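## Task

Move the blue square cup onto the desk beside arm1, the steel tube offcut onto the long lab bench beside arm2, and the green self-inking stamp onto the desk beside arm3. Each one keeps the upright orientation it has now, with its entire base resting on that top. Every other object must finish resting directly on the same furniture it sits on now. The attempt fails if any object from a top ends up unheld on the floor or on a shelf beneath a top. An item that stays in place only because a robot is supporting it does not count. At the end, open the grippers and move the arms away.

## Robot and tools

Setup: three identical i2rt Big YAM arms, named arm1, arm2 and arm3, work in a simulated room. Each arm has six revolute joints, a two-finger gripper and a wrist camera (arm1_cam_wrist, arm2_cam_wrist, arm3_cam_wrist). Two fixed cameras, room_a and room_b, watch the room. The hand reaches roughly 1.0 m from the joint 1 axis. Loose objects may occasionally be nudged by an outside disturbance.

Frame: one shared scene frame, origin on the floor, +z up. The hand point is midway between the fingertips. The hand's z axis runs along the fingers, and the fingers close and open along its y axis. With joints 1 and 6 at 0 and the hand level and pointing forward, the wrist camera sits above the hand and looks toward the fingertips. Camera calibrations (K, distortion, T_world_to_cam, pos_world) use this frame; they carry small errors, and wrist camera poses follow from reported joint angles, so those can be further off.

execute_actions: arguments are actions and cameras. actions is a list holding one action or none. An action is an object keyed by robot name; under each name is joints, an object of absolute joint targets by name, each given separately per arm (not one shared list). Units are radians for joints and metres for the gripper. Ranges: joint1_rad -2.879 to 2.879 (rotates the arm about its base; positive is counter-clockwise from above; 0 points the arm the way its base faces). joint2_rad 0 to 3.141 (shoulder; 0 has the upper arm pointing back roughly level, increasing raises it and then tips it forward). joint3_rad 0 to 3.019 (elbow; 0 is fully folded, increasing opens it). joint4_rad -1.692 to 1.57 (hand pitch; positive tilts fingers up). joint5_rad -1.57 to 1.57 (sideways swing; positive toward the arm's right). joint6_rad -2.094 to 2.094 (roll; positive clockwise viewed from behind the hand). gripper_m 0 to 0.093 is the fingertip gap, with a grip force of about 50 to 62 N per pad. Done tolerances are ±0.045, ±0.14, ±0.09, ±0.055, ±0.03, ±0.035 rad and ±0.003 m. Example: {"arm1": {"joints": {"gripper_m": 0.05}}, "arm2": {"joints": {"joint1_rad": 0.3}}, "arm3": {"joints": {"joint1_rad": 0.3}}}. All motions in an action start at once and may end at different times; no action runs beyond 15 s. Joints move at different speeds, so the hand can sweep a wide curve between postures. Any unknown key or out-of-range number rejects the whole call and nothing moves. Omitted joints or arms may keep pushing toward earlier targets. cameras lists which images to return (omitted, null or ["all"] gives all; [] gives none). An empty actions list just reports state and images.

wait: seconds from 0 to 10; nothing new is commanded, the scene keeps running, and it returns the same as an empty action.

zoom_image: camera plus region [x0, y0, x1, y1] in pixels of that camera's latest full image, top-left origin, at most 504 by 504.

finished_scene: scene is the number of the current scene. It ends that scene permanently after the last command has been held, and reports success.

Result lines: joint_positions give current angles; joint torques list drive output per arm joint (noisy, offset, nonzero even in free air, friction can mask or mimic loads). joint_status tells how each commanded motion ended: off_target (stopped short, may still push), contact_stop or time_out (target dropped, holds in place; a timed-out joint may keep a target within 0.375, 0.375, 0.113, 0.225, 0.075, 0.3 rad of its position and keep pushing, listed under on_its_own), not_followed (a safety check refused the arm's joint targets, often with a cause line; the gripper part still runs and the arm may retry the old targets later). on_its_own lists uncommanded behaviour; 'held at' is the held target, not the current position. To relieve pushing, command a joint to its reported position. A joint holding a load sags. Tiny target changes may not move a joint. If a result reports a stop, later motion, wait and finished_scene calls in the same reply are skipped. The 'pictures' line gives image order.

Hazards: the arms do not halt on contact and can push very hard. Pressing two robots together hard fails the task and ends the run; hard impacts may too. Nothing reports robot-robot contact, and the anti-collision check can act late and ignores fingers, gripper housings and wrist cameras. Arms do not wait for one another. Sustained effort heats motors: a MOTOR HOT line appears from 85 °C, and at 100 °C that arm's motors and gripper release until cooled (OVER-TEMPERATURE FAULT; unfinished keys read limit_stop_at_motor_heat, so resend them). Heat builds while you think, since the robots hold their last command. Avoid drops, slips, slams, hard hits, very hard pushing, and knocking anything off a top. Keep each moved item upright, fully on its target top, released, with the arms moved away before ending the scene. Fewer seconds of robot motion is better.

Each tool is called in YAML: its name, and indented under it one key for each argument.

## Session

execute_actions:
  actions: []

Scene clock: 0.00 s.
Joint torques (N m, as the arm reports them, + toward a larger angle): no reading
arm1.joint_positions: joint1_rad=-0.571 joint2_rad=+0.388 joint3_rad=+1.343 joint4_rad=-1.368 joint5_rad=+0.254 joint6_rad=+0.385 gripper_m=+0.094
arm1.joint_status: not commanded
arm1.hand: x=+0.0997 y=-0.6569 z=+1.4809 quat_wxyz=(+0.119, -0.731, +0.405, +0.536) (m; scene frame)
arm2.joint_positions: joint1_rad=+0.178 joint2_rad=+0.396 joint3_rad=+1.513 joint4_rad=-1.184 joint5_rad=-0.159 joint6_rad=+0.246 gripper_m=+0.095
arm2.joint_status: not commanded
arm2.hand: x=+0.4404 y=+0.4553 z=+1.5134 quat_wxyz=(-0.667, -0.343, -0.642, +0.155) (m; scene frame)
arm3.joint_positions: joint1_rad=-0.303 joint2_rad=+0.560 joint3_rad=+1.536 joint4_rad=-1.491 joint5_rad=-0.176 joint6_rad=-0.029 gripper_m=+0.094
arm3.joint_status: not commanded
arm3.hand: x=-0.6516 y=+0.1068 z=+1.5048 quat_wxyz=(-0.264, -0.767, -0.390, +0.435) (m; scene frame)
pictures: arm1_cam_wrist, arm2_cam_wrist, arm3_cam_wrist, room_a, room_b
camera_calibration (this result's frames):
arm1_cam_wrist: T_world_to_cam=[[0.722336, 0.645699, -0.247597, 0.717446], [0.479784, -0.725776, -0.493007, 0.210999], [-0.498034, 0.237323, -0.83405, 1.56385], [0, 0, 0, 1]] pos_world=[0.159382, -0.681254, 1.58599]
arm2_cam_wrist: T_world_to_cam=[[-0.660431, -0.708448, -0.248863, 0.986206], [-0.332111, 0.57284, -0.749371, 1.02364], [0.673449, -0.412257, -0.613605, 0.942891], [0, 0, 0, 1]] pos_world=[0.356294, 0.501007, 1.59108]
arm3_cam_wrist: T_world_to_cam=[[-0.829359, 0.55518, -0.0627569, -0.508319], [0.523611, 0.733143, -0.433973, 0.921272], [-0.194924, -0.39278, -0.898737, 1.39115], [0, 0, 0, 1]] pos_world=[-0.6328, 0.153199, 1.61818]
Images, in order (width x height): arm1_cam_wrist 504x504, arm2_cam_wrist 504x504, arm3_cam_wrist 504x504, room_a 896x504, room_b 896x504.

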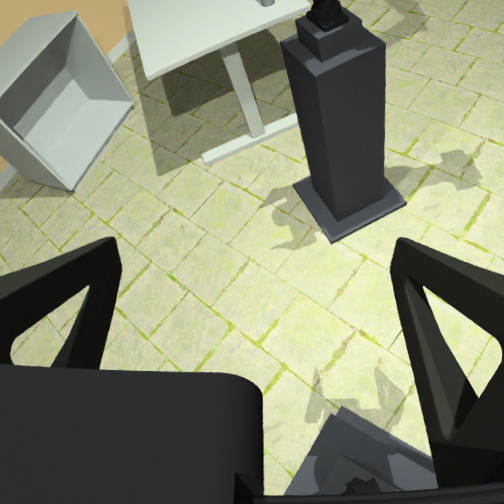

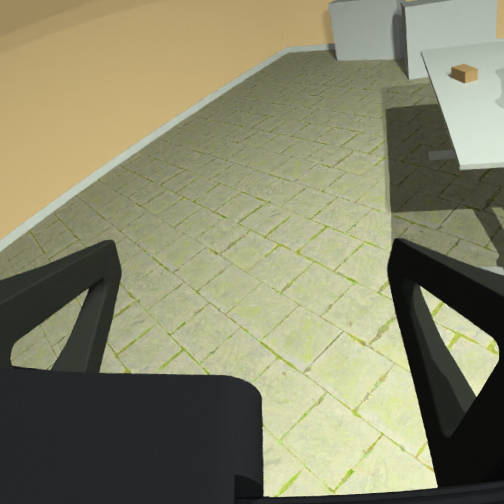

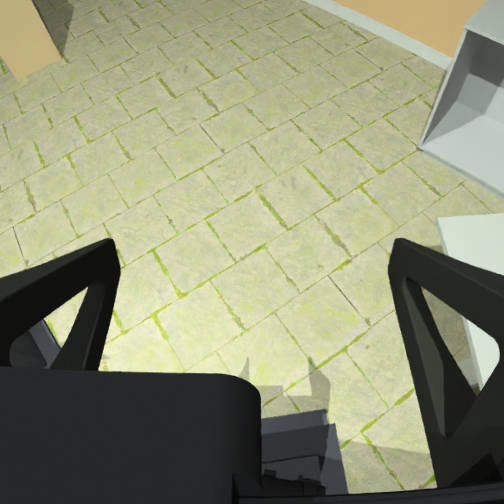

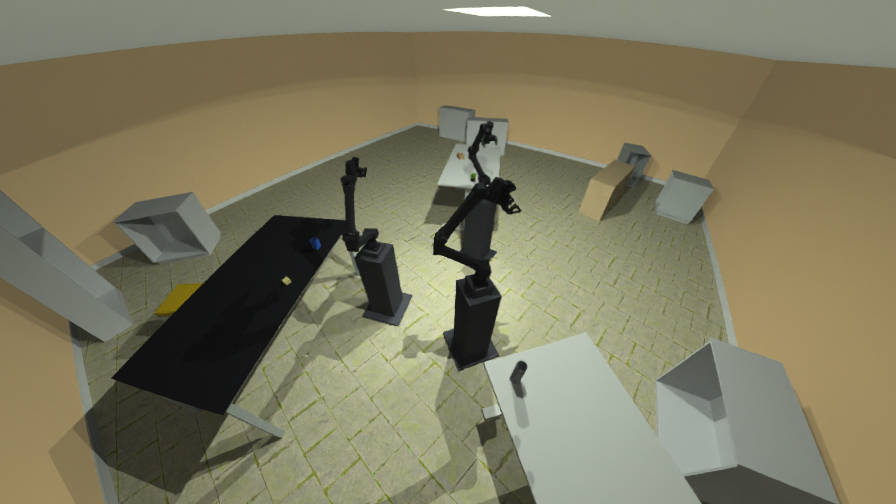

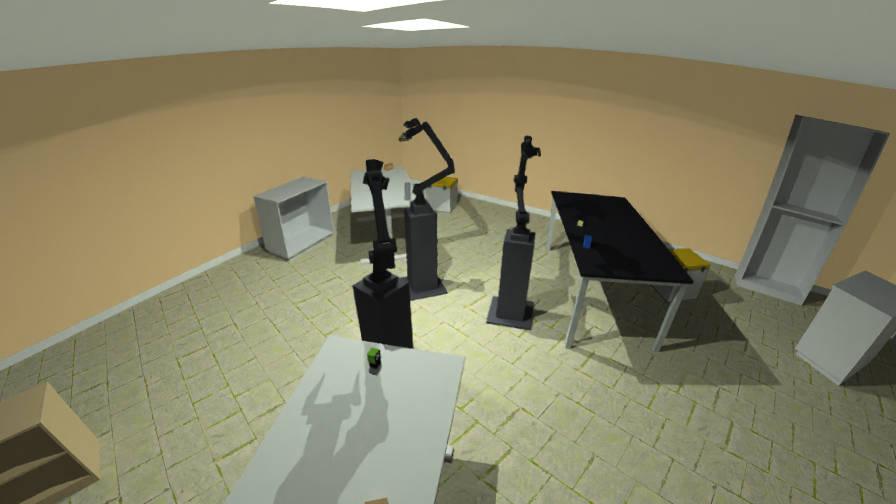

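execute_actions:
  actions:
    - {"arm1":{"joints":{"joint1_rad":2.31,"joint2_rad":1.6,"joint3_rad":0.4,"joint4_rad":0.9,"joint5_rad":0,"joint6_rad":0}},"arm2":{"joints":{"joint1_rad":1.83,"joint2_rad":1.6,"joint3_rad":0.4,"joint4_rad":0.9,"joint5_rad":0,"joint6_rad":0}},"arm3":{"joints":{"joint1_rad":-1.62,"joint2_rad":1.6,"joint3_rad":0.4,"joint4_rad":0.9,"joint5_rad":0,"joint6_rad":0}}}
  cameras: ["arm1_cam_wrist","arm2_cam_wrist","arm3_cam_wrist"]

Scene clock: 3.47 s.
Joint torques (N m, as the arm reports them, + toward a larger angle): arm1=[ -1.18 -10.06   4.03   2.87   0.06  -0.21] | arm2=[ 1.13 -7.15  3.92  2.71  0.24 -0.15] | arm3=[ 0.24 -8.67  4.32  3.04 -0.11  0.11]
arm1.joint_positions: joint1_rad=+2.308 joint2_rad=+1.600 joint3_rad=+0.400 joint4_rad=+0.881 joint5_rad=+0.000 joint6_rad=+0.013 gripper_m=+0.094
arm1.joint_status: all done
arm1.hand: x=+0.5608 y=-1.0734 z=+1.0083 quat_wxyz=(-0.552, -0.285, -0.756, +0.207) (m; scene frame)
arm2.joint_positions: joint1_rad=+1.829 joint2_rad=+1.604 joint3_rad=+0.403 joint4_rad=+0.880 joint5_rad=-0.002 joint6_rad=+0.007 gripper_m=+0.095
arm2.joint_status: all done
arm2.hand: x=+0.6939 y=+0.8533 z=+0.9223 quat_wxyz=(-0.544, +0.304, -0.750, -0.222) (m; scene frame)
arm3.joint_positions: joint1_rad=-1.611 joint2_rad=+1.596 joint3_rad=+0.398 joint4_rad=+0.881 joint5_rad=+0.002 joint6_rad=-0.009 gripper_m=+0.094
arm3.joint_status: all done
arm3.hand: x=-0.9749 y=+0.4676 z=+0.9914 quat_wxyz=(+0.145, -0.787, +0.197, +0.567) (m; scene frame)
pictures: arm1_cam_wrist, arm2_cam_wrist, arm3_cam_wrist
camera_calibration (this result's frames):
arm1_cam_wrist: T_world_to_cam=[[-0.660248, -0.750957, 0.0116749, -0.448965], [-0.604181, 0.521839, -0.602203, 1.51162], [0.446136, -0.404657, -0.798257, 0.243439], [0, 0, 0, 1]] pos_world=[0.508259, -1.02747, 1.10987]
arm2_cam_wrist: T_world_to_cam=[[0.689416, -0.724296, 0.0100473, 0.126533], [-0.578186, -0.558591, -0.594708, 1.43037], [0.436357, 0.404192, -0.803879, 0.216907], [0, 0, 0, 1]] pos_world=[0.64514, 0.80297, 1.02375]
arm3_cam_wrist: T_world_to_cam=[[0.474402, 0.880271, 0.00808901, 0.0398393], [0.712535, -0.378576, -0.590741, 1.4627], [-0.51695, 0.286012, -0.806821, 0.285898], [0, 0, 0, 1]] pos_world=[-0.913327, 0.436902, 1.09442]
Images, in order (width x height): arm1_cam_wrist 504x504, arm2_cam_wrist 504x504, arm3_cam_wrist 504x504.

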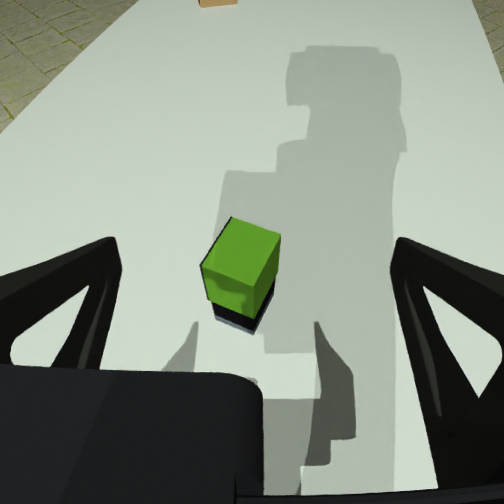

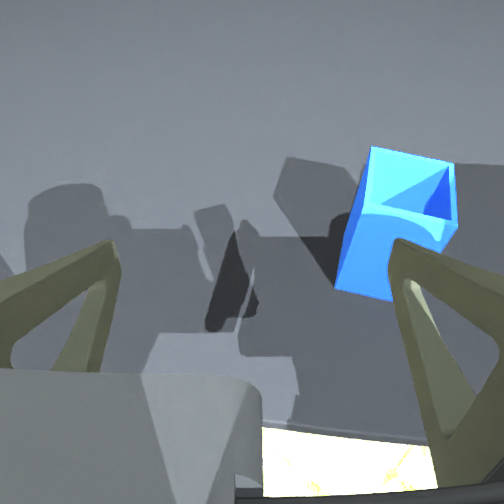

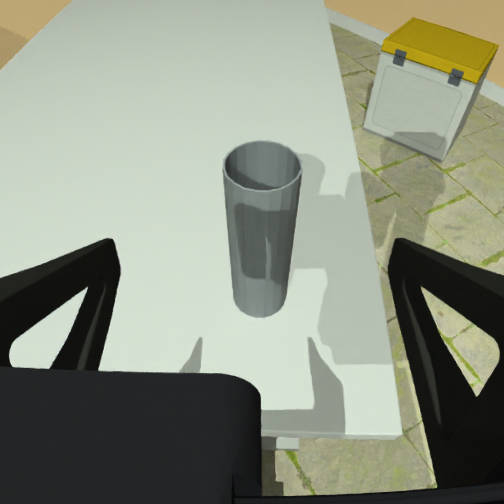

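execute_actions:
  actions:
    - {"arm1":{"joints":{"joint1_rad":2.335,"joint2_rad":1.84,"joint3_rad":0.865,"joint4_rad":0.3}},"arm2":{"joints":{"joint2_rad":0.76,"joint3_rad":0.52,"joint4_rad":-0.05}},"arm3":{"joints":{"joint2_rad":2.28,"joint3_rad":0.63,"joint4_rad":1.39}}}
  cameras: ["arm1_cam_wrist","arm3_cam_wrist"]

Scene clock: 6.77 s.
Joint torques (N m, as the arm reports them, + toward a larger angle): arm1=[  0.12 -16.57   6.66   1.68   0.08  -0.18] | arm2=[ 1.8  -2.12 11.29  1.6   0.15 -0.18] | arm3=[  0.36 -13.7    0.75   2.99  -0.07   0.1 ]
arm1.joint_positions: joint1_rad=+2.325 joint2_rad=+1.851 joint3_rad=+0.843 joint4_rad=+0.305 joint5_rad=+0.000 joint6_rad=+0.013 gripper_m=+0.094
arm1.joint_status: all done
arm1.hand: x=+0.6507 y=-1.1390 z=+0.9287 quat_wxyz=(-0.398, -0.313, -0.850, +0.147) (m; scene frame)
arm2.joint_positions: joint1_rad=+1.829 joint2_rad=+0.760 joint3_rad=+0.485 joint4_rad=-0.045 joint5_rad=-0.002 joint6_rad=+0.007 gripper_m=+0.095
arm2.joint_status: all done
arm2.hand: x=+0.6364 y=+0.7983 z=+1.1081 quat_wxyz=(-0.544, +0.304, -0.750, -0.222) (m; scene frame)
arm3.joint_positions: joint1_rad=-1.611 joint2_rad=+2.283 joint3_rad=+0.628 joint4_rad=+1.371 joint5_rad=+0.002 joint6_rad=-0.009 gripper_m=+0.094
arm3.joint_status: all done
arm3.hand: x=-1.0211 y=+0.4917 z=+0.8395 quat_wxyz=(+0.148, -0.777, +0.195, +0.580) (m; scene frame)
pictures: arm1_cam_wrist, arm3_cam_wrist
camera_calibration (this result's frames):
arm1_cam_wrist: T_world_to_cam=[[-0.64642, -0.762853, 0.014011, -0.462731], [-0.739244, 0.621659, -0.258957, 1.43505], [0.188836, -0.177752, -0.965787, 0.694715], [0, 0, 0, 1]] pos_world=[0.630548, -1.12162, 1.04905]
arm3_cam_wrist: T_world_to_cam=[[0.47478, 0.880067, 0.00811773, 0.0421847], [0.694632, -0.369045, -0.617488, 1.41449], [-0.540435, 0.298809, -0.786538, 0.0852379], [0, 0, 0, 1]] pos_world=[-0.956515, 0.459417, 0.940133]
Images, in order (width x height): arm1_cam_wrist 504x504, arm3_cam_wrist 504x504.

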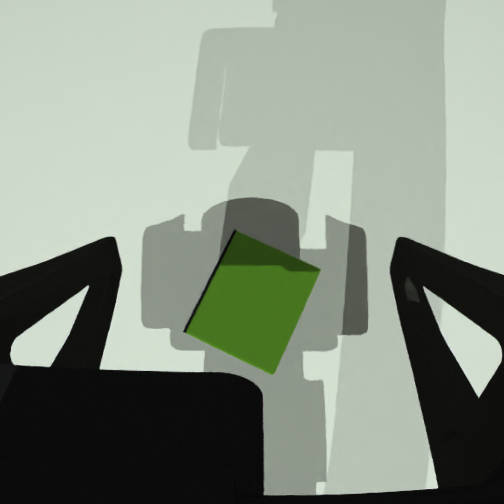

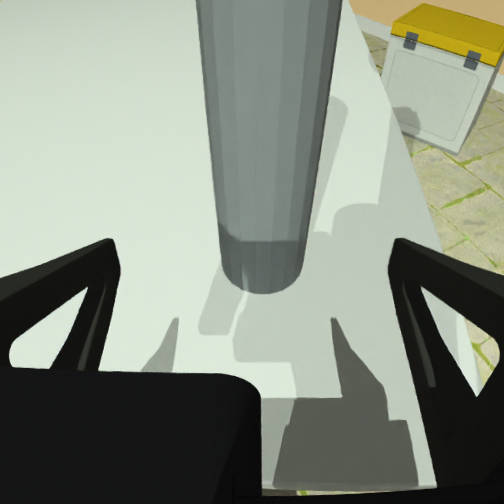

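execute_actions:
  actions:
    - {"arm1":{"joints":{"joint1_rad":2.35,"joint2_rad":2.055,"joint4_rad":0.53}},"arm2":{"joints":{"joint1_rad":-1.786}},"arm3":{"joints":{"joint2_rad":2.355,"joint3_rad":0.935,"joint4_rad":1.14}}}
  cameras: ["arm1_cam_wrist","arm3_cam_wrist"]

execute_actions:
  actions:
    - {"arm1":{"joints":{"gripper_m":0.02}},"arm3":{"joints":{"gripper_m":0.02}}}
  cameras: ["arm1_cam_wrist","arm3_cam_wrist"]

Scene clock: 10.57 s.
Joint torques (N m, as the arm reports them, + toward a larger angle): arm1=[ -0.02 -18.92   4.9    2.58   0.01  -0.12] | arm2=[ 1.66 -2.43 11.06  1.6   0.09 -0.13] | arm3=[  0.63 -16.44   2.85   1.89  -0.09   0.13]
arm1.joint_positions: joint1_rad=+2.341 joint2_rad=+2.076 joint3_rad=+0.845 joint4_rad=+0.512 joint5_rad=+0.000 joint6_rad=+0.013 gripper_m=+0.094
arm1.joint_status: all done
arm1.hand: x=+0.6518 y=-1.1291 z=+0.8418 quat_wxyz=(-0.392, -0.307, -0.856, +0.141) (m; scene frame)
arm2.joint_positions: joint1_rad=-1.783 joint2_rad=+0.760 joint3_rad=+0.485 joint4_rad=-0.045 joint5_rad=+0.001 joint6_rad=+0.006 gripper_m=+0.095
arm2.joint_status: all done
arm2.hand: x=-0.0244 y=+0.4059 z=+1.1029 quat_wxyz=(-0.089, -0.804, -0.119, +0.575) (m; scene frame)
arm3.joint_positions: joint1_rad=-1.611 joint2_rad=+2.356 joint3_rad=+0.930 joint4_rad=+1.150 joint5_rad=+0.002 joint6_rad=-0.009 gripper_m=+0.094
arm3.joint_status: all done
arm3.hand: x=-1.1131 y=+0.5413 z=+0.8208 quat_wxyz=(+0.149, -0.775, +0.194, +0.582) (m; scene frame)
pictures: arm1_cam_wrist, arm3_cam_wrist
camera_calibration (this result's frames):
arm1_cam_wrist: T_world_to_cam=[[-0.634077, -0.773139, 0.0142258, -0.473106], [-0.752178, 0.612409, -0.243276, 1.39201], [0.179374, -0.164956, -0.969853, 0.63636], [0, 0, 0, 1]] pos_world=[0.632904, -1.11328, 0.962548]
arm3_cam_wrist: T_world_to_cam=[[0.474861, 0.880023, 0.00812204, 0.0424673], [0.690664, -0.366931, -0.623173, 1.48432], [-0.545426, 0.30153, -0.782042, -0.00468612], [0, 0, 0, 1]] pos_world=[-1.04789, 0.508684, 0.920976]
Images, in order (width x height): arm1_cam_wrist 504x504, arm3_cam_wrist 504x504.

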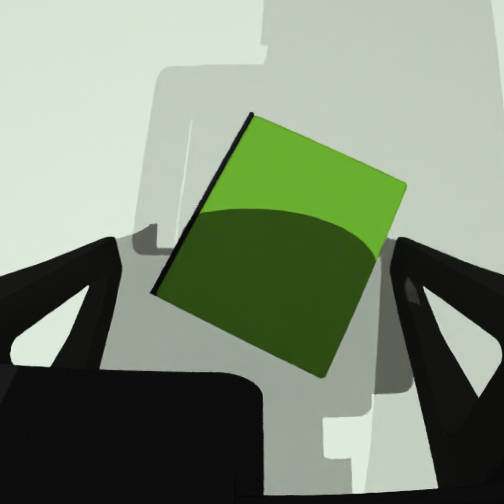

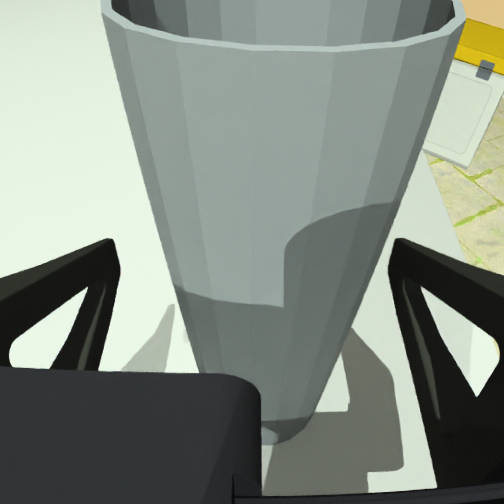

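Scene clock: 11.23 s.
Joint torques (N m, as the arm reports them, + toward a larger angle): arm1=[ -0.1  -18.71   4.91   2.7    0.07  -0.12] | arm2=[ 1.13 -1.63 11.28  1.56  0.03 -0.15] | arm3=[  1.03 -16.62   2.96   1.69  -0.06   0.1 ]
arm1.joint_positions: joint1_rad=+2.341 joint2_rad=+2.076 joint3_rad=+0.845 joint4_rad=+0.512 joint5_rad=+0.000 joint6_rad=+0.012 gripper_m=+0.043
arm1.joint_status: gripper_m off_target (ended at +0.043, target +0.020)
arm1.hand: x=+0.6518 y=-1.1292 z=+0.8418 quat_wxyz=(-0.392, -0.307, -0.856, +0.142) (m; scene frame)
arm2.joint_positions: joint1_rad=-1.783 joint2_rad=+0.760 joint3_rad=+0.485 joint4_rad=-0.045 joint5_rad=+0.001 joint6_rad=+0.006 gripper_m=+0.095
arm2.joint_status: not commanded
arm2.hand: x=-0.0244 y=+0.4059 z=+1.1029 quat_wxyz=(-0.089, -0.804, -0.119, +0.575) (m; scene frame)
arm3.joint_positions: joint1_rad=-1.612 joint2_rad=+2.356 joint3_rad=+0.930 joint4_rad=+1.149 joint5_rad=+0.001 joint6_rad=-0.008 gripper_m=+0.059
arm3.joint_status: gripper_m off_target (ended at +0.059, target +0.020)
arm3.hand: x=-1.1128 y=+0.5418 z=+0.8206 quat_wxyz=(+0.149, -0.775, +0.195, +0.582) (m; scene frame)
pictures: arm1_cam_wrist, arm3_cam_wrist
camera_calibration (this result's frames):
arm1_cam_wrist: T_world_to_cam=[[-0.633909, -0.773262, 0.0150509, -0.474114], [-0.752364, 0.612034, -0.243645, 1.39209], [0.17919, -0.165772, -0.969748, 0.635524], [0, 0, 0, 1]] pos_world=[0.632935, -1.11327, 0.96261]
arm3_cam_wrist: T_world_to_cam=[[0.475082, 0.879913, 0.00707561, 0.0431111], [0.690679, -0.367905, -0.622582, 1.48422], [-0.545215, 0.300665, -0.782523, -0.00370019], [0, 0, 0, 1]] pos_world=[-1.04762, 0.50923, 0.920847]
Images, in order (width x height): arm1_cam_wrist 504x504, arm3_cam_wrist 504x504.

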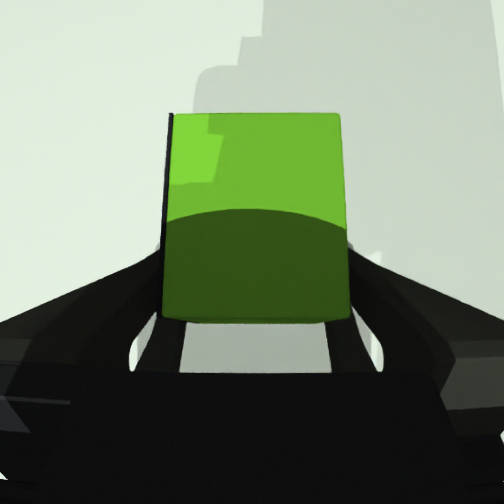

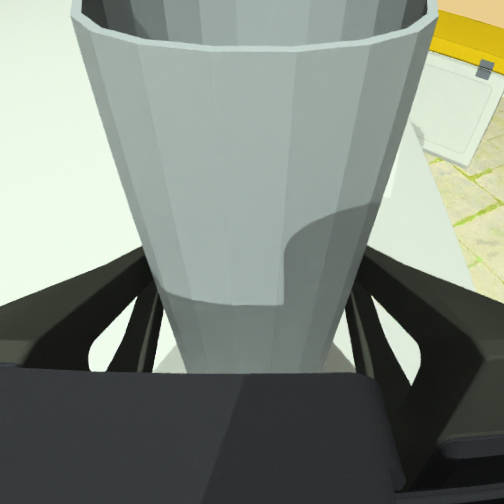

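execute_actions:
  actions:
    - {"arm1":{"joints":{"joint2_rad":1.64,"joint3_rad":1.1}},"arm3":{"joints":{"joint2_rad":1.9,"joint3_rad":0.8,"joint4_rad":0.85}}}
  cameras: []

execute_actions:
  actions:
    - {"arm1":{"joints":{"joint1_rad":-1.42}},"arm3":{"joints":{"joint1_rad":2.32,"joint2_rad":1.41,"joint3_rad":0.49,"joint4_rad":0.68}}}

Scene clock: 14.37 s.
Joint torques (N m, as the arm reports them, + toward a larger angle): arm1=[ -0.65 -17.48   8.12   2.21   0.06  -0.11] | arm2=[ 1.64 -1.51 10.95  1.75  0.08 -0.17] | arm3=[  0.31 -15.35   6.66   2.92  -0.04   0.1 ]
arm1.joint_positions: joint1_rad=+2.341 joint2_rad=+1.650 joint3_rad=+1.088 joint4_rad=+0.527 joint5_rad=+0.000 joint6_rad=+0.012 gripper_m=+0.043
arm1.joint_status: all done
arm1.hand: x=+0.7388 y=-1.1943 z=+1.2263 quat_wxyz=(-0.657, -0.240, -0.675, +0.233) (m; scene frame)
arm2.joint_positions: joint1_rad=-1.783 joint2_rad=+0.760 joint3_rad=+0.485 joint4_rad=-0.045 joint5_rad=+0.001 joint6_rad=+0.006 gripper_m=+0.095
arm2.joint_status: not commanded
arm2.hand: x=-0.0244 y=+0.4059 z=+1.1029 quat_wxyz=(-0.089, -0.804, -0.119, +0.575) (m; scene frame)
arm3.joint_positions: joint1_rad=-1.612 joint2_rad=+1.918 joint3_rad=+0.767 joint4_rad=+0.837 joint5_rad=+0.001 joint6_rad=-0.008 gripper_m=+0.059
arm3.joint_status: all done
arm3.hand: x=-1.0911 y=+0.5307 z=+0.9549 quat_wxyz=(+0.145, -0.786, +0.197, +0.568) (m; scene frame)
pictures: none
No camera images: the call's "cameras" was empty. Leave "cameras" out to get every camera's image.

Scene clock: 17.40 s.
Joint torques (N m, as the arm reports them, + toward a larger angle): arm1=[ -0.24 -17.48   8.16   2.12  -0.02  -0.1 ] | arm2=[ 1.44 -2.59 11.26  1.55  0.04 -0.17] | arm3=[ 1.05 -9.92  7.26  2.88  0.09  0.08]
arm1.joint_positions: joint1_rad=-1.429 joint2_rad=+1.650 joint3_rad=+1.088 joint4_rad=+0.527 joint5_rad=+0.002 joint6_rad=+0.012 gripper_m=+0.043
arm1.joint_status: all done
arm1.hand: x=+0.0278 y=-0.0943 z=+1.2117 quat_wxyz=(+0.416, -0.570, +0.446, +0.550) (m; scene frame)
arm2.joint_positions: joint1_rad=-1.783 joint2_rad=+0.760 joint3_rad=+0.485 joint4_rad=-0.045 joint5_rad=+0.001 joint6_rad=+0.006 gripper_m=+0.095
arm2.joint_status: not commanded
arm2.hand: x=-0.0244 y=+0.4059 z=+1.1029 quat_wxyz=(-0.089, -0.804, -0.119, +0.575) (m; scene frame)
arm3.joint_positions: joint1_rad=+2.316 joint2_rad=+1.428 joint3_rad=+0.469 joint4_rad=+0.664 joint5_rad=-0.002 joint6_rad=-0.008 gripper_m=+0.059
arm3.joint_status: all done
arm3.hand: x=-0.0906 y=+0.3828 z=+1.0495 quat_wxyz=(-0.590, +0.122, -0.794, -0.082) (m; scene frame)
pictures: arm1_cam_wrist, arm2_cam_wrist, arm3_cam_wrist, room_a, room_b
camera_calibration (this result's frames):
arm1_cam_wrist: T_world_to_cam=[[0.968491, 0.249009, -0.00439558, 0.000411903], [0.149757, -0.596382, -0.788607, 0.900688], [-0.198991, 0.763101, -0.614882, 0.945686], [0, 0, 0, 1]] pos_world=[0.0529005, -0.184602, 1.29178]
arm2_cam_wrist: T_world_to_cam=[[-0.283618, 0.958914, 0.00673916, -0.407471], [0.777003, 0.233922, -0.58442, 0.572685], [-0.561985, -0.160516, -0.811423, 1.06951], [0, 0, 0, 1]] pos_world=[0.0405075, 0.42844, 1.20526]
arm3_cam_wrist: T_world_to_cam=[[0.290547, -0.95671, 0.0170132, 0.371654], [-0.753616, -0.239752, -0.612031, 0.67118], [0.589615, 0.165002, -0.790651, 0.943757], [0, 0, 0, 1]] pos_world=[-0.158624, 0.36076, 1.15064]
Images, in order (width x height): arm1_cam_wrist 504x504, arm2_cam_wrist 504x504, arm3_cam_wrist 504x504, room_a 896x504, room_b 896x504.

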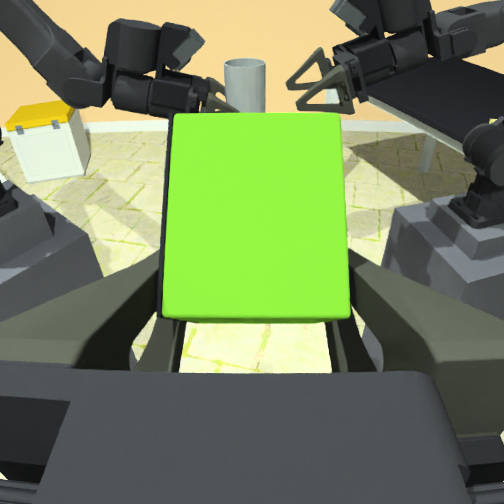

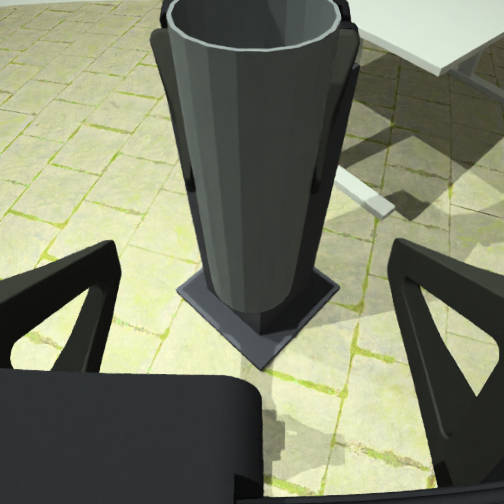

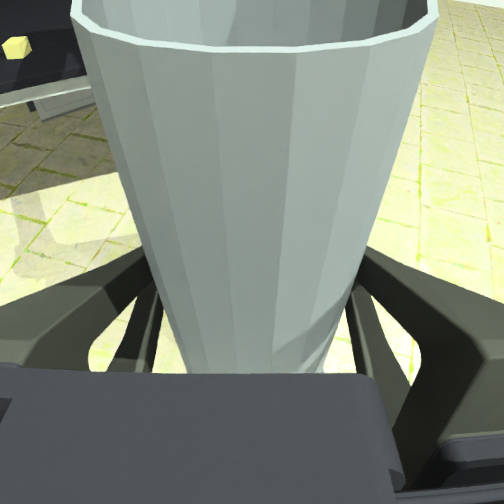

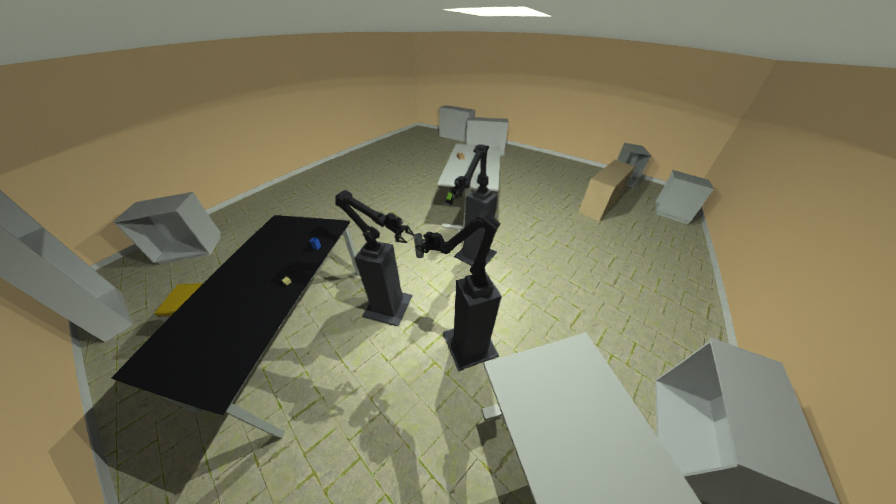

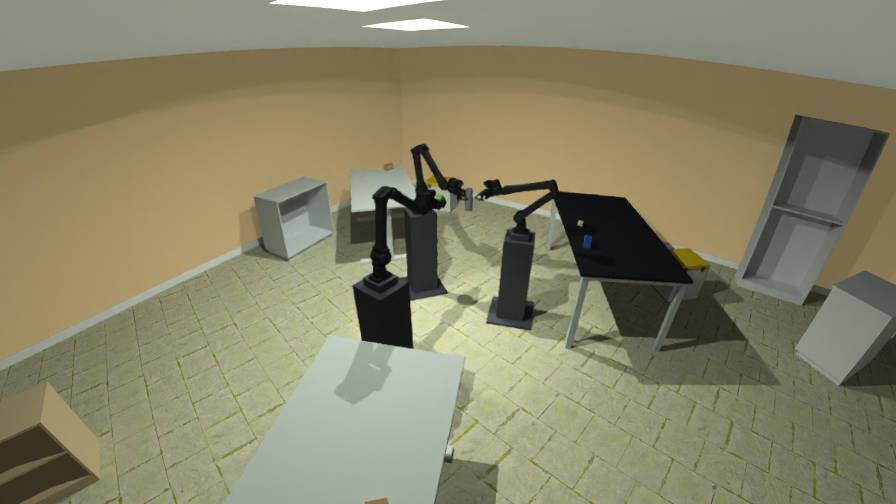

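execute_actions:
  actions:
    - {"arm2":{"joints":{"joint2_rad":1.05,"joint3_rad":0.71,"joint4_rad":0.095}},"arm1":{"joints":{"joint4_rad":0.45}}}
  cameras: ["arm1_cam_wrist","arm2_cam_wrist"]

Scene clock: 19.20 s.
Joint torques (N m, as the arm reports them, + toward a larger angle): arm1=[ -0.46 -17.18   8.08   2.05  -0.05  -0.12] | arm2=[ 1.19 -5.56 11.54  2.36  0.06 -0.15] | arm3=[ 1.14 -9.51  7.17  2.99  0.05  0.11]
arm1.joint_positions: joint1_rad=-1.429 joint2_rad=+1.650 joint3_rad=+1.088 joint4_rad=+0.451 joint5_rad=+0.002 joint6_rad=+0.012 gripper_m=+0.043
arm1.joint_status: all done
arm1.hand: x=+0.0282 y=-0.0959 z=+1.1932 quat_wxyz=(+0.400, -0.590, +0.462, +0.528) (m; scene frame)
arm2.joint_positions: joint1_rad=-1.783 joint2_rad=+1.055 joint3_rad=+0.665 joint4_rad=+0.082 joint5_rad=+0.001 joint6_rad=+0.006 gripper_m=+0.095
arm2.joint_status: all done
arm2.hand: x=-0.1073 y=+0.3802 z=+1.1168 quat_wxyz=(-0.090, -0.800, -0.118, +0.581) (m; scene frame)
arm3.joint_positions: joint1_rad=+2.316 joint2_rad=+1.428 joint3_rad=+0.469 joint4_rad=+0.664 joint5_rad=-0.002 joint6_rad=-0.008 gripper_m=+0.059
arm3.joint_status: not commanded
arm3.hand: x=-0.0906 y=+0.3828 z=+1.0495 quat_wxyz=(-0.590, +0.122, -0.794, -0.082) (m; scene frame)
pictures: arm1_cam_wrist, arm2_cam_wrist
camera_calibration (this result's frames):
arm1_cam_wrist: T_world_to_cam=[[0.968488, 0.249033, -0.00374804, -0.00037202], [0.164825, -0.65214, -0.739963, 0.821297], [-0.18672, 0.716027, -0.672637, 0.99964], [0, 0, 0, 1]] pos_world=[0.0516424, -0.180076, 1.28012]
arm2_cam_wrist: T_world_to_cam=[[-0.283523, 0.958943, 0.00655723, -0.406165], [0.769703, 0.23164, -0.594895, 0.662977], [-0.571989, -0.163619, -0.803777, 1.02172], [0, 0, 0, 1]] pos_world=[-0.0410377, 0.403091, 1.2183]
Images, in order (width x height): arm1_cam_wrist 504x504, arm2_cam_wrist 504x504.

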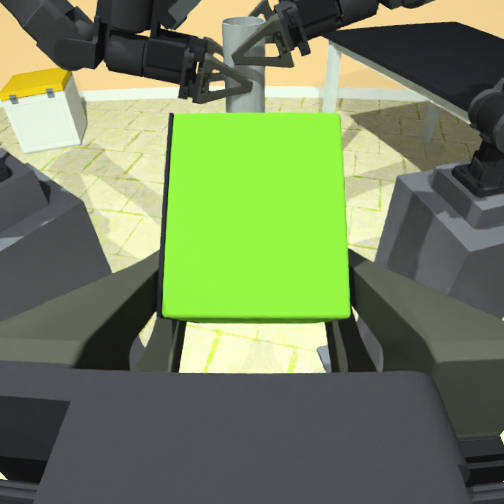

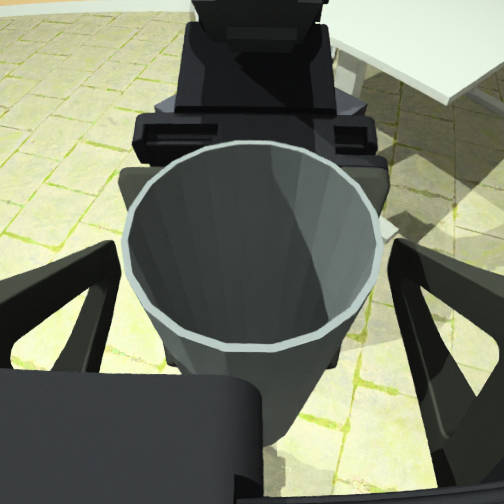

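execute_actions:
  actions:
    - {"arm2":{"joints":{"gripper_m":0.02}}}
  cameras: []

execute_actions:
  actions:
    - {"arm3":{"joints":{"gripper_m":0.093,"joint2_rad":1.44,"joint3_rad":0.47,"joint4_rad":0.66}},"arm2":{"joints":{"joint2_rad":1.03}}}
  cameras: []

execute_actions:
  actions:
    - {"arm2":{"joints":{"joint2_rad":0.7,"joint3_rad":0.55,"joint4_rad":-0.1}},"arm1":{"joints":{"joint1_rad":-1.04,"joint4_rad":-0.16}}}
  cameras: ["room_a"]

execute_actions:
  actions:
    - {"arm2":{"joints":{"joint1_rad":-1.15}},"arm3":{"joints":{"joint1_rad":1.135,"joint2_rad":1.7,"joint4_rad":1.0}}}
  cameras: ["arm3_cam_wrist","arm2_cam_wrist"]

Scene clock: 21.23 s.
Joint torques (N m, as the arm reports them, + toward a larger angle): arm1=[  0.   -17.79   8.12   2.07  -0.05  -0.2 ] | arm2=[ 1.59 -5.29 11.46  2.38  0.13 -0.13] | arm3=[ 0.61 -9.45  7.3   2.84  0.09  0.11]
arm1.joint_positions: joint1_rad=-1.429 joint2_rad=+1.650 joint3_rad=+1.088 joint4_rad=+0.451 joint5_rad=+0.002 joint6_rad=+0.012 gripper_m=+0.043
arm1.joint_status: not commanded
arm1.hand: x=+0.0282 y=-0.0959 z=+1.1932 quat_wxyz=(+0.400, -0.590, +0.462, +0.528) (m; scene frame)
arm2.joint_positions: joint1_rad=-1.783 joint2_rad=+1.055 joint3_rad=+0.665 joint4_rad=+0.082 joint5_rad=-0.001 joint6_rad=+0.005 gripper_m=+0.059
arm2.joint_status: gripper_m off_target (ended at +0.059, target +0.020)
arm2.hand: x=-0.1072 y=+0.3799 z=+1.1168 quat_wxyz=(-0.090, -0.800, -0.119, +0.581) (m; scene frame)
arm3.joint_positions: joint1_rad=+2.316 joint2_rad=+1.428 joint3_rad=+0.469 joint4_rad=+0.664 joint5_rad=-0.003 joint6_rad=-0.008 gripper_m=+0.059
arm3.joint_status: not commanded
arm3.hand: x=-0.0906 y=+0.3829 z=+1.0495 quat_wxyz=(-0.590, +0.122, -0.794, -0.082) (m; scene frame)
pictures: none
No camera images: the call's "cameras" was empty. Leave "cameras" out to get every camera's image.

Scene clock: 21.90 s.
Joint torques (N m, as the arm reports them, + toward a larger angle): arm1=[ -0.05 -17.51   8.18   2.12  -0.02  -0.1 ] | arm2=[ 1.31 -7.06 11.57  2.68  0.12 -0.15] | arm3=[ 1.66 -8.47  6.06  2.    0.12  0.08]
arm1.joint_positions: joint1_rad=-1.429 joint2_rad=+1.650 joint3_rad=+1.088 joint4_rad=+0.451 joint5_rad=+0.002 joint6_rad=+0.012 gripper_m=+0.043
arm1.joint_status: not commanded
arm1.hand: x=+0.0282 y=-0.0959 z=+1.1932 quat_wxyz=(+0.400, -0.590, +0.462, +0.528) (m; scene frame)
arm2.joint_positions: joint1_rad=-1.783 joint2_rad=+1.055 joint3_rad=+0.665 joint4_rad=+0.076 joint5_rad=-0.001 joint6_rad=+0.005 gripper_m=+0.059
arm2.joint_status: all done
arm2.hand: x=-0.1067 y=+0.3800 z=+1.1154 quat_wxyz=(-0.090, -0.802, -0.120, +0.578) (m; scene frame)
arm3.joint_positions: joint1_rad=+2.316 joint2_rad=+1.432 joint3_rad=+0.468 joint4_rad=+0.663 joint5_rad=-0.002 joint6_rad=-0.008 gripper_m=+0.093
arm3.joint_status: all done
arm3.hand: x=-0.0911 y=+0.3827 z=+1.0467 quat_wxyz=(-0.587, +0.122, -0.796, -0.082) (m; scene frame)
pictures: none
No camera images: the call's "cameras" was empty. Leave "cameras" out to get every camera's image.

Scene clock: 23.23 s.
Joint torques (N m, as the arm reports them, + toward a larger angle): arm1=[ -0.52 -16.96   8.26   1.84   0.12  -0.11] | arm2=[ 0.83 -3.1  11.32  2.98  0.14 -0.15] | arm3=[ 1.6  -8.23  5.72  2.27  0.08  0.11]
arm1.joint_positions: joint1_rad=-1.038 joint2_rad=+1.650 joint3_rad=+1.088 joint4_rad=-0.157 joint5_rad=-0.001 joint6_rad=+0.012 gripper_m=+0.043
arm1.joint_status: all done
arm1.hand: x=-0.1765 y=-0.2628 z=+1.0609 quat_wxyz=(+0.175, -0.815, +0.411, +0.369) (m; scene frame)
arm2.joint_positions: joint1_rad=-1.783 joint2_rad=+0.713 joint3_rad=+0.514 joint4_rad=-0.125 joint5_rad=-0.001 joint6_rad=+0.005 gripper_m=+0.059
arm2.joint_status: all done
arm2.hand: x=-0.0170 y=+0.4079 z=+1.1190 quat_wxyz=(-0.089, -0.805, -0.120, +0.573) (m; scene frame)
arm3.joint_positions: joint1_rad=+2.316 joint2_rad=+1.432 joint3_rad=+0.468 joint4_rad=+0.663 joint5_rad=-0.002 joint6_rad=-0.008 gripper_m=+0.093
arm3.joint_status: not commanded
arm3.hand: x=-0.0911 y=+0.3827 z=+1.0467 quat_wxyz=(-0.587, +0.122, -0.796, -0.082) (m; scene frame)
pictures: room_a
Images, in order (width x height): room_a 896x504.

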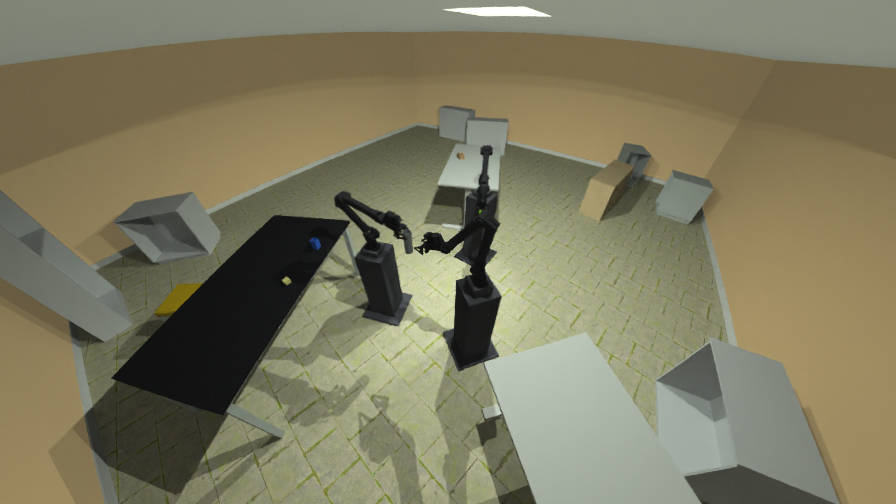

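Scene clock: 24.80 s.
Joint torques (N m, as the arm reports them, + toward a larger angle): arm1=[ -1.2  -16.4    7.92   1.89   0.12  -0.12] | arm2=[ 2.22 -2.52 11.3   2.94  0.22 -0.14] | arm3=[  0.13 -10.68   4.13   3.02  -0.06   0.12]
arm1.joint_positions: joint1_rad=-1.038 joint2_rad=+1.650 joint3_rad=+1.088 joint4_rad=-0.157 joint5_rad=-0.001 joint6_rad=+0.012 gripper_m=+0.043
arm1.joint_status: not commanded
arm1.hand: x=-0.1765 y=-0.2628 z=+1.0609 quat_wxyz=(+0.175, -0.815, +0.411, +0.369) (m; scene frame)
arm2.joint_positions: joint1_rad=-1.152 joint2_rad=+0.713 joint3_rad=+0.514 joint4_rad=-0.125 joint5_rad=-0.002 joint6_rad=+0.003 gripper_m=+0.059
arm2.joint_status: all done
arm2.hand: x=+0.1222 y=+0.2116 z=+1.1197 quat_wxyz=(-0.265, -0.728, -0.364, +0.517) (m; scene frame)
arm3.joint_positions: joint1_rad=+1.142 joint2_rad=+1.705 joint3_rad=+0.468 joint4_rad=+0.981 joint5_rad=+0.001 joint6_rad=-0.008 gripper_m=+0.093
arm3.joint_status: all done
arm3.hand: x=-0.2418 y=-0.1470 z=+0.9950 quat_wxyz=(-0.553, -0.334, -0.715, +0.266) (m; scene frame)
pictures: arm2_cam_wrist, arm3_cam_wrist
camera_calibration (this result's frames):
arm2_cam_wrist: T_world_to_cam=[[-0.797277, 0.603597, 0.00451848, -0.0392195], [0.488747, 0.649931, -0.581994, 0.458523], [-0.354226, -0.461802, -0.813181, 1.17471], [0, 0, 0, 1]] pos_world=[0.160744, 0.268149, 1.22229]
arm3_cam_wrist: T_world_to_cam=[[-0.772668, -0.634644, 0.0145206, -0.297628], [-0.491208, 0.583235, -0.646956, 0.616109], [0.402118, -0.507015, -0.762389, 0.905019], [0, 0, 0, 1]] pos_world=[-0.291255, -0.0893653, 1.09289]
Images, in order (width x height): arm2_cam_wrist 504x504, arm3_cam_wrist 504x504.

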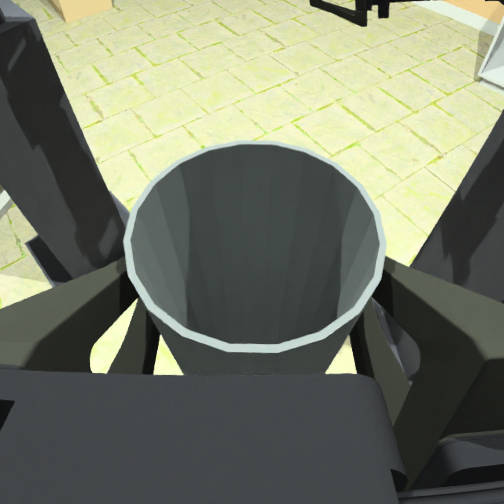

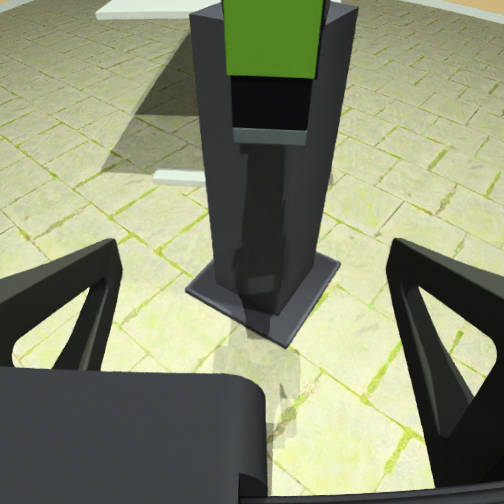

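execute_actions:
  actions:
    - {"arm2":{"joints":{"joint4_rad":0.15}},"arm3":{"joints":{"joint1_rad":1.12,"joint2_rad":1.845,"joint3_rad":0.83,"joint4_rad":0.77}}}
  cameras: ["arm3_cam_wrist","arm2_cam_wrist"]

zoom_image:
  camera: "arm2_cam_wrist"
  region: [130,0,370,150]

Scene clock: 26.53 s.
Joint torques (N m, as the arm reports them, + toward a larger angle): arm1=[ -0.44 -17.18   8.01   1.75   0.07  -0.16] | arm2=[ 2.01 -2.62 11.52  3.94  0.16 -0.1 ] | arm3=[  0.03 -14.4    6.65   1.63  -0.04   0.15]
arm1.joint_positions: joint1_rad=-1.038 joint2_rad=+1.650 joint3_rad=+1.088 joint4_rad=-0.157 joint5_rad=-0.001 joint6_rad=+0.012 gripper_m=+0.043
arm1.joint_status: not commanded
arm1.hand: x=-0.1765 y=-0.2628 z=+1.0609 quat_wxyz=(+0.175, -0.815, +0.411, +0.369) (m; scene frame)
arm2.joint_positions: joint1_rad=-1.152 joint2_rad=+0.715 joint3_rad=+0.514 joint4_rad=+0.100 joint5_rad=-0.002 joint6_rad=+0.003 gripper_m=+0.059
arm2.joint_status: all done
arm2.hand: x=+0.1147 y=+0.2019 z=+1.1734 quat_wxyz=(-0.304, -0.665, -0.332, +0.596) (m; scene frame)
arm3.joint_positions: joint1_rad=+1.137 joint2_rad=+1.851 joint3_rad=+0.811 joint4_rad=+0.780 joint5_rad=+0.001 joint6_rad=-0.008 gripper_m=+0.093
arm3.joint_status: all done
arm3.hand: x=-0.1681 y=-0.2417 z=+1.0051 quat_wxyz=(-0.551, -0.337, -0.716, +0.267) (m; scene frame)
pictures: arm2_cam_wrist, arm3_cam_wrist
camera_calibration (this result's frames):
arm2_cam_wrist: T_world_to_cam=[[-0.796144, 0.605104, 0.00211324, -0.0372258], [0.399979, 0.528871, -0.74854, 0.729752], [-0.454062, -0.5951, -0.663086, 1.07347], [0, 0, 0, 1]] pos_world=[0.165902, 0.275405, 1.25813]
arm3_cam_wrist: T_world_to_cam=[[-0.775775, -0.630843, 0.0144879, -0.300535], [-0.489989, 0.587777, -0.643762, 0.712095], [0.397597, -0.506513, -0.765089, 0.837177], [0, 0, 0, 1]] pos_world=[-0.217088, -0.184102, 1.10329]
Images, in order (width x height): arm2_cam_wrist 504x504, arm3_cam_wrist 504x504.

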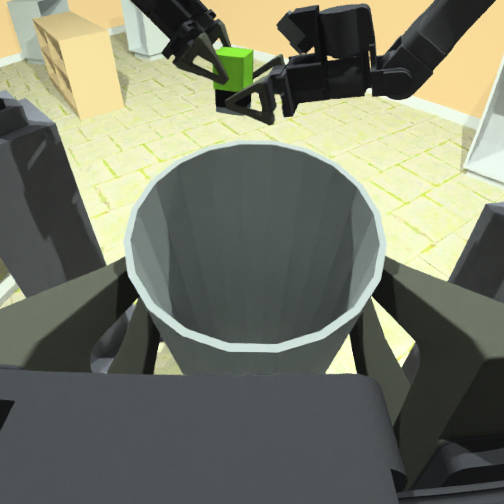

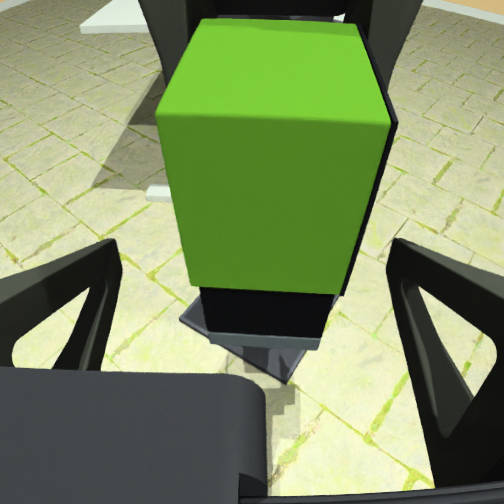

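Region (130, 0, 370, 150) of arm2_cam_wrist's 504x504 image, scaled by 2.100, with more detail than that image has; it fills the top 315 rows of this view, and the rest is white.

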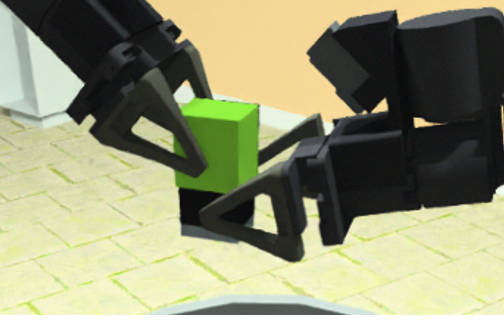

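Tip sits at the green's lower edge; close.

execute_actions:
  actions:
    - {"arm3":{"joints":{"gripper_m":0.01,"joint5_rad":0.02}}}
  cameras: ["arm2_cam_wrist"]

zoom_image:
  camera: "arm2_cam_wrist"
  region: [160,20,320,140]

Scene clock: 27.83 s.
Joint torques (N m, as the arm reports them, + toward a larger angle): arm1=[ -0.93 -17.4    7.83   1.79   0.01  -0.03] | arm2=[ 1.57 -2.73 11.46  4.04  0.18 -0.14] | arm3=[ -0.4  -14.2    6.52   1.74   0.     0.13]
arm1.joint_positions: joint1_rad=-1.038 joint2_rad=+1.650 joint3_rad=+1.088 joint4_rad=-0.158 joint5_rad=+0.001 joint6_rad=+0.009 gripper_m=+0.043
arm1.joint_status: not commanded
arm1.hand: x=-0.1762 y=-0.2627 z=+1.0608 quat_wxyz=(+0.176, -0.816, +0.410, +0.368) (m; scene frame)
arm2.joint_positions: joint1_rad=-1.152 joint2_rad=+0.715 joint3_rad=+0.514 joint4_rad=+0.100 joint5_rad=-0.002 joint6_rad=+0.003 gripper_m=+0.059
arm2.joint_status: not commanded
arm2.hand: x=+0.1147 y=+0.2019 z=+1.1734 quat_wxyz=(-0.304, -0.665, -0.332, +0.596) (m; scene frame)
arm3.joint_positions: joint1_rad=+1.136 joint2_rad=+1.851 joint3_rad=+0.811 joint4_rad=+0.779 joint5_rad=+0.020 joint6_rad=-0.009 gripper_m=+0.043
arm3.joint_status: gripper_m off_target (ended at +0.043, target +0.010); the others done
arm3.hand: x=-0.1709 y=-0.2438 z=+1.0049 quat_wxyz=(-0.547, -0.342, -0.713, +0.274) (m; scene frame)
pictures: arm2_cam_wrist
camera_calibration (this result's frames):
arm2_cam_wrist: T_world_to_cam=[[-0.796144, 0.605104, 0.00211324, -0.0372258], [0.399979, 0.528871, -0.74854, 0.729752], [-0.454062, -0.5951, -0.663086, 1.07347], [0, 0, 0, 1]] pos_world=[0.165902, 0.275405, 1.25813]
Images, in order (width x height): arm2_cam_wrist 504x504.

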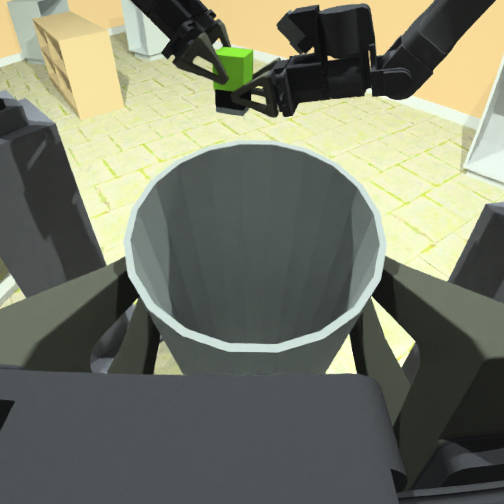

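Region (160, 20, 320, 140) of arm2_cam_wrist's 504x504 image, scaled by 3.150, with more detail than that image has; it fills the top 378 rows of this view, and the rest is white.

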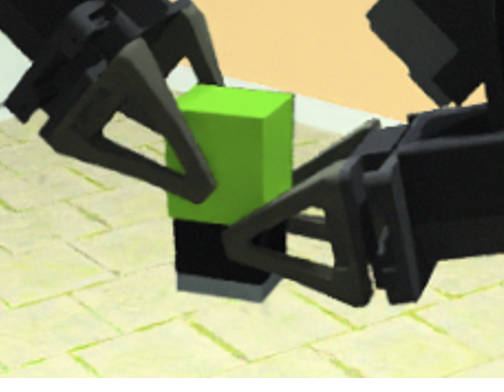

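execute_actions:
  actions:
    - {"arm3":{"joints":{"gripper_m":0.06}}}
  cameras: []

execute_actions:
  actions:
    - {"arm3":{"joints":{"joint2_rad":1.76,"joint4_rad":0.66}}}
  cameras: ["arm2_cam_wrist"]

zoom_image:
  camera: "arm2_cam_wrist"
  region: [160,20,320,140]

Scene clock: 29.53 s.
Joint torques (N m, as the arm reports them, + toward a larger angle): arm1=[ -0.71 -16.6    8.07   1.8   -0.02  -0.17] | arm2=[ 1.62 -2.74 11.36  3.92  0.15 -0.15] | arm3=[  0.2  -14.65   6.69   1.8    0.     0.1 ]
arm1.joint_positions: joint1_rad=-1.038 joint2_rad=+1.650 joint3_rad=+1.088 joint4_rad=-0.158 joint5_rad=+0.001 joint6_rad=+0.009 gripper_m=+0.043
arm1.joint_status: not commanded
arm1.hand: x=-0.1761 y=-0.2626 z=+1.0608 quat_wxyz=(+0.176, -0.816, +0.410, +0.368) (m; scene frame)
arm2.joint_positions: joint1_rad=-1.152 joint2_rad=+0.715 joint3_rad=+0.514 joint4_rad=+0.100 joint5_rad=-0.002 joint6_rad=+0.003 gripper_m=+0.059
arm2.joint_status: not commanded
arm2.hand: x=+0.1147 y=+0.2019 z=+1.1734 quat_wxyz=(-0.304, -0.665, -0.332, +0.596) (m; scene frame)
arm3.joint_positions: joint1_rad=+1.136 joint2_rad=+1.851 joint3_rad=+0.811 joint4_rad=+0.779 joint5_rad=+0.020 joint6_rad=-0.009 gripper_m=+0.060
arm3.joint_status: all done
arm3.hand: x=-0.1711 y=-0.2440 z=+1.0049 quat_wxyz=(-0.547, -0.342, -0.713, +0.274) (m; scene frame)
pictures: none
No camera images: the call's "cameras" was empty. Leave "cameras" out to get every camera's image.

Scene clock: 30.40 s.
Joint torques (N m, as the arm reports them, + toward a larger angle): arm1=[  0.03 -17.31   7.98   1.85  -0.02  -0.1 ] | arm2=[ 1.61 -3.12 11.47  3.97  0.18 -0.14] | arm3=[  0.11 -12.91   6.99   1.61   0.01   0.1 ]
arm1.joint_positions: joint1_rad=-1.038 joint2_rad=+1.650 joint3_rad=+1.088 joint4_rad=-0.158 joint5_rad=+0.001 joint6_rad=+0.009 gripper_m=+0.043
arm1.joint_status: not commanded
arm1.hand: x=-0.1761 y=-0.2626 z=+1.0608 quat_wxyz=(+0.176, -0.816, +0.410, +0.368) (m; scene frame)
arm2.joint_positions: joint1_rad=-1.152 joint2_rad=+0.715 joint3_rad=+0.514 joint4_rad=+0.100 joint5_rad=-0.002 joint6_rad=+0.003 gripper_m=+0.059
arm2.joint_status: not commanded
arm2.hand: x=+0.1147 y=+0.2019 z=+1.1734 quat_wxyz=(-0.304, -0.665, -0.332, +0.596) (m; scene frame)
arm3.joint_positions: joint1_rad=+1.136 joint2_rad=+1.758 joint3_rad=+0.811 joint4_rad=+0.670 joint5_rad=+0.020 joint6_rad=-0.009 gripper_m=+0.060
arm3.joint_status: all done
arm3.hand: x=-0.1737 y=-0.2406 z=+1.0346 quat_wxyz=(-0.541, -0.344, -0.718, +0.271) (m; scene frame)
pictures: arm2_cam_wrist
camera_calibration (this result's frames):
arm2_cam_wrist: T_world_to_cam=[[-0.796144, 0.605104, 0.00211324, -0.0372258], [0.399979, 0.528871, -0.74854, 0.729752], [-0.454062, -0.5951, -0.663086, 1.07347], [0, 0, 0, 1]] pos_world=[0.165902, 0.275405, 1.25813]
Images, in order (width x height): arm2_cam_wrist 504x504.

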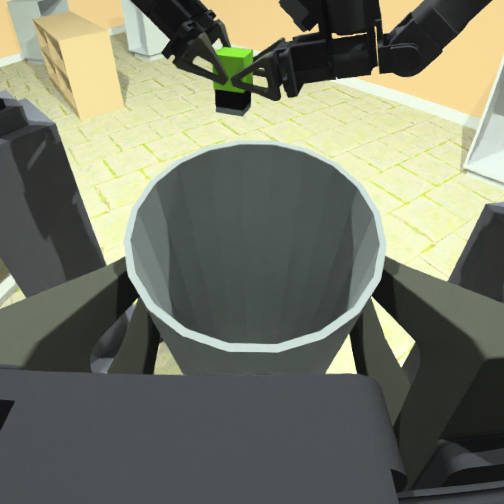

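Region (160, 20, 320, 140) of arm2_cam_wrist's 504x504 image, scaled by 3.150, with more detail than that image has; it fills the top 378 rows of this view, and the rest is white.

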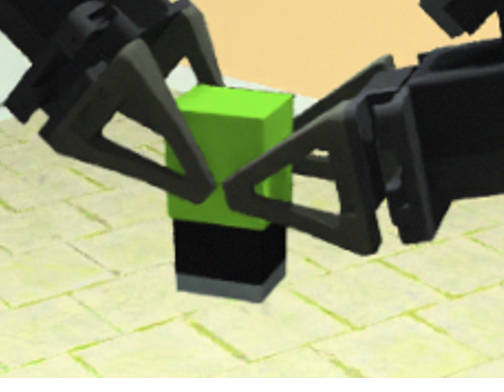

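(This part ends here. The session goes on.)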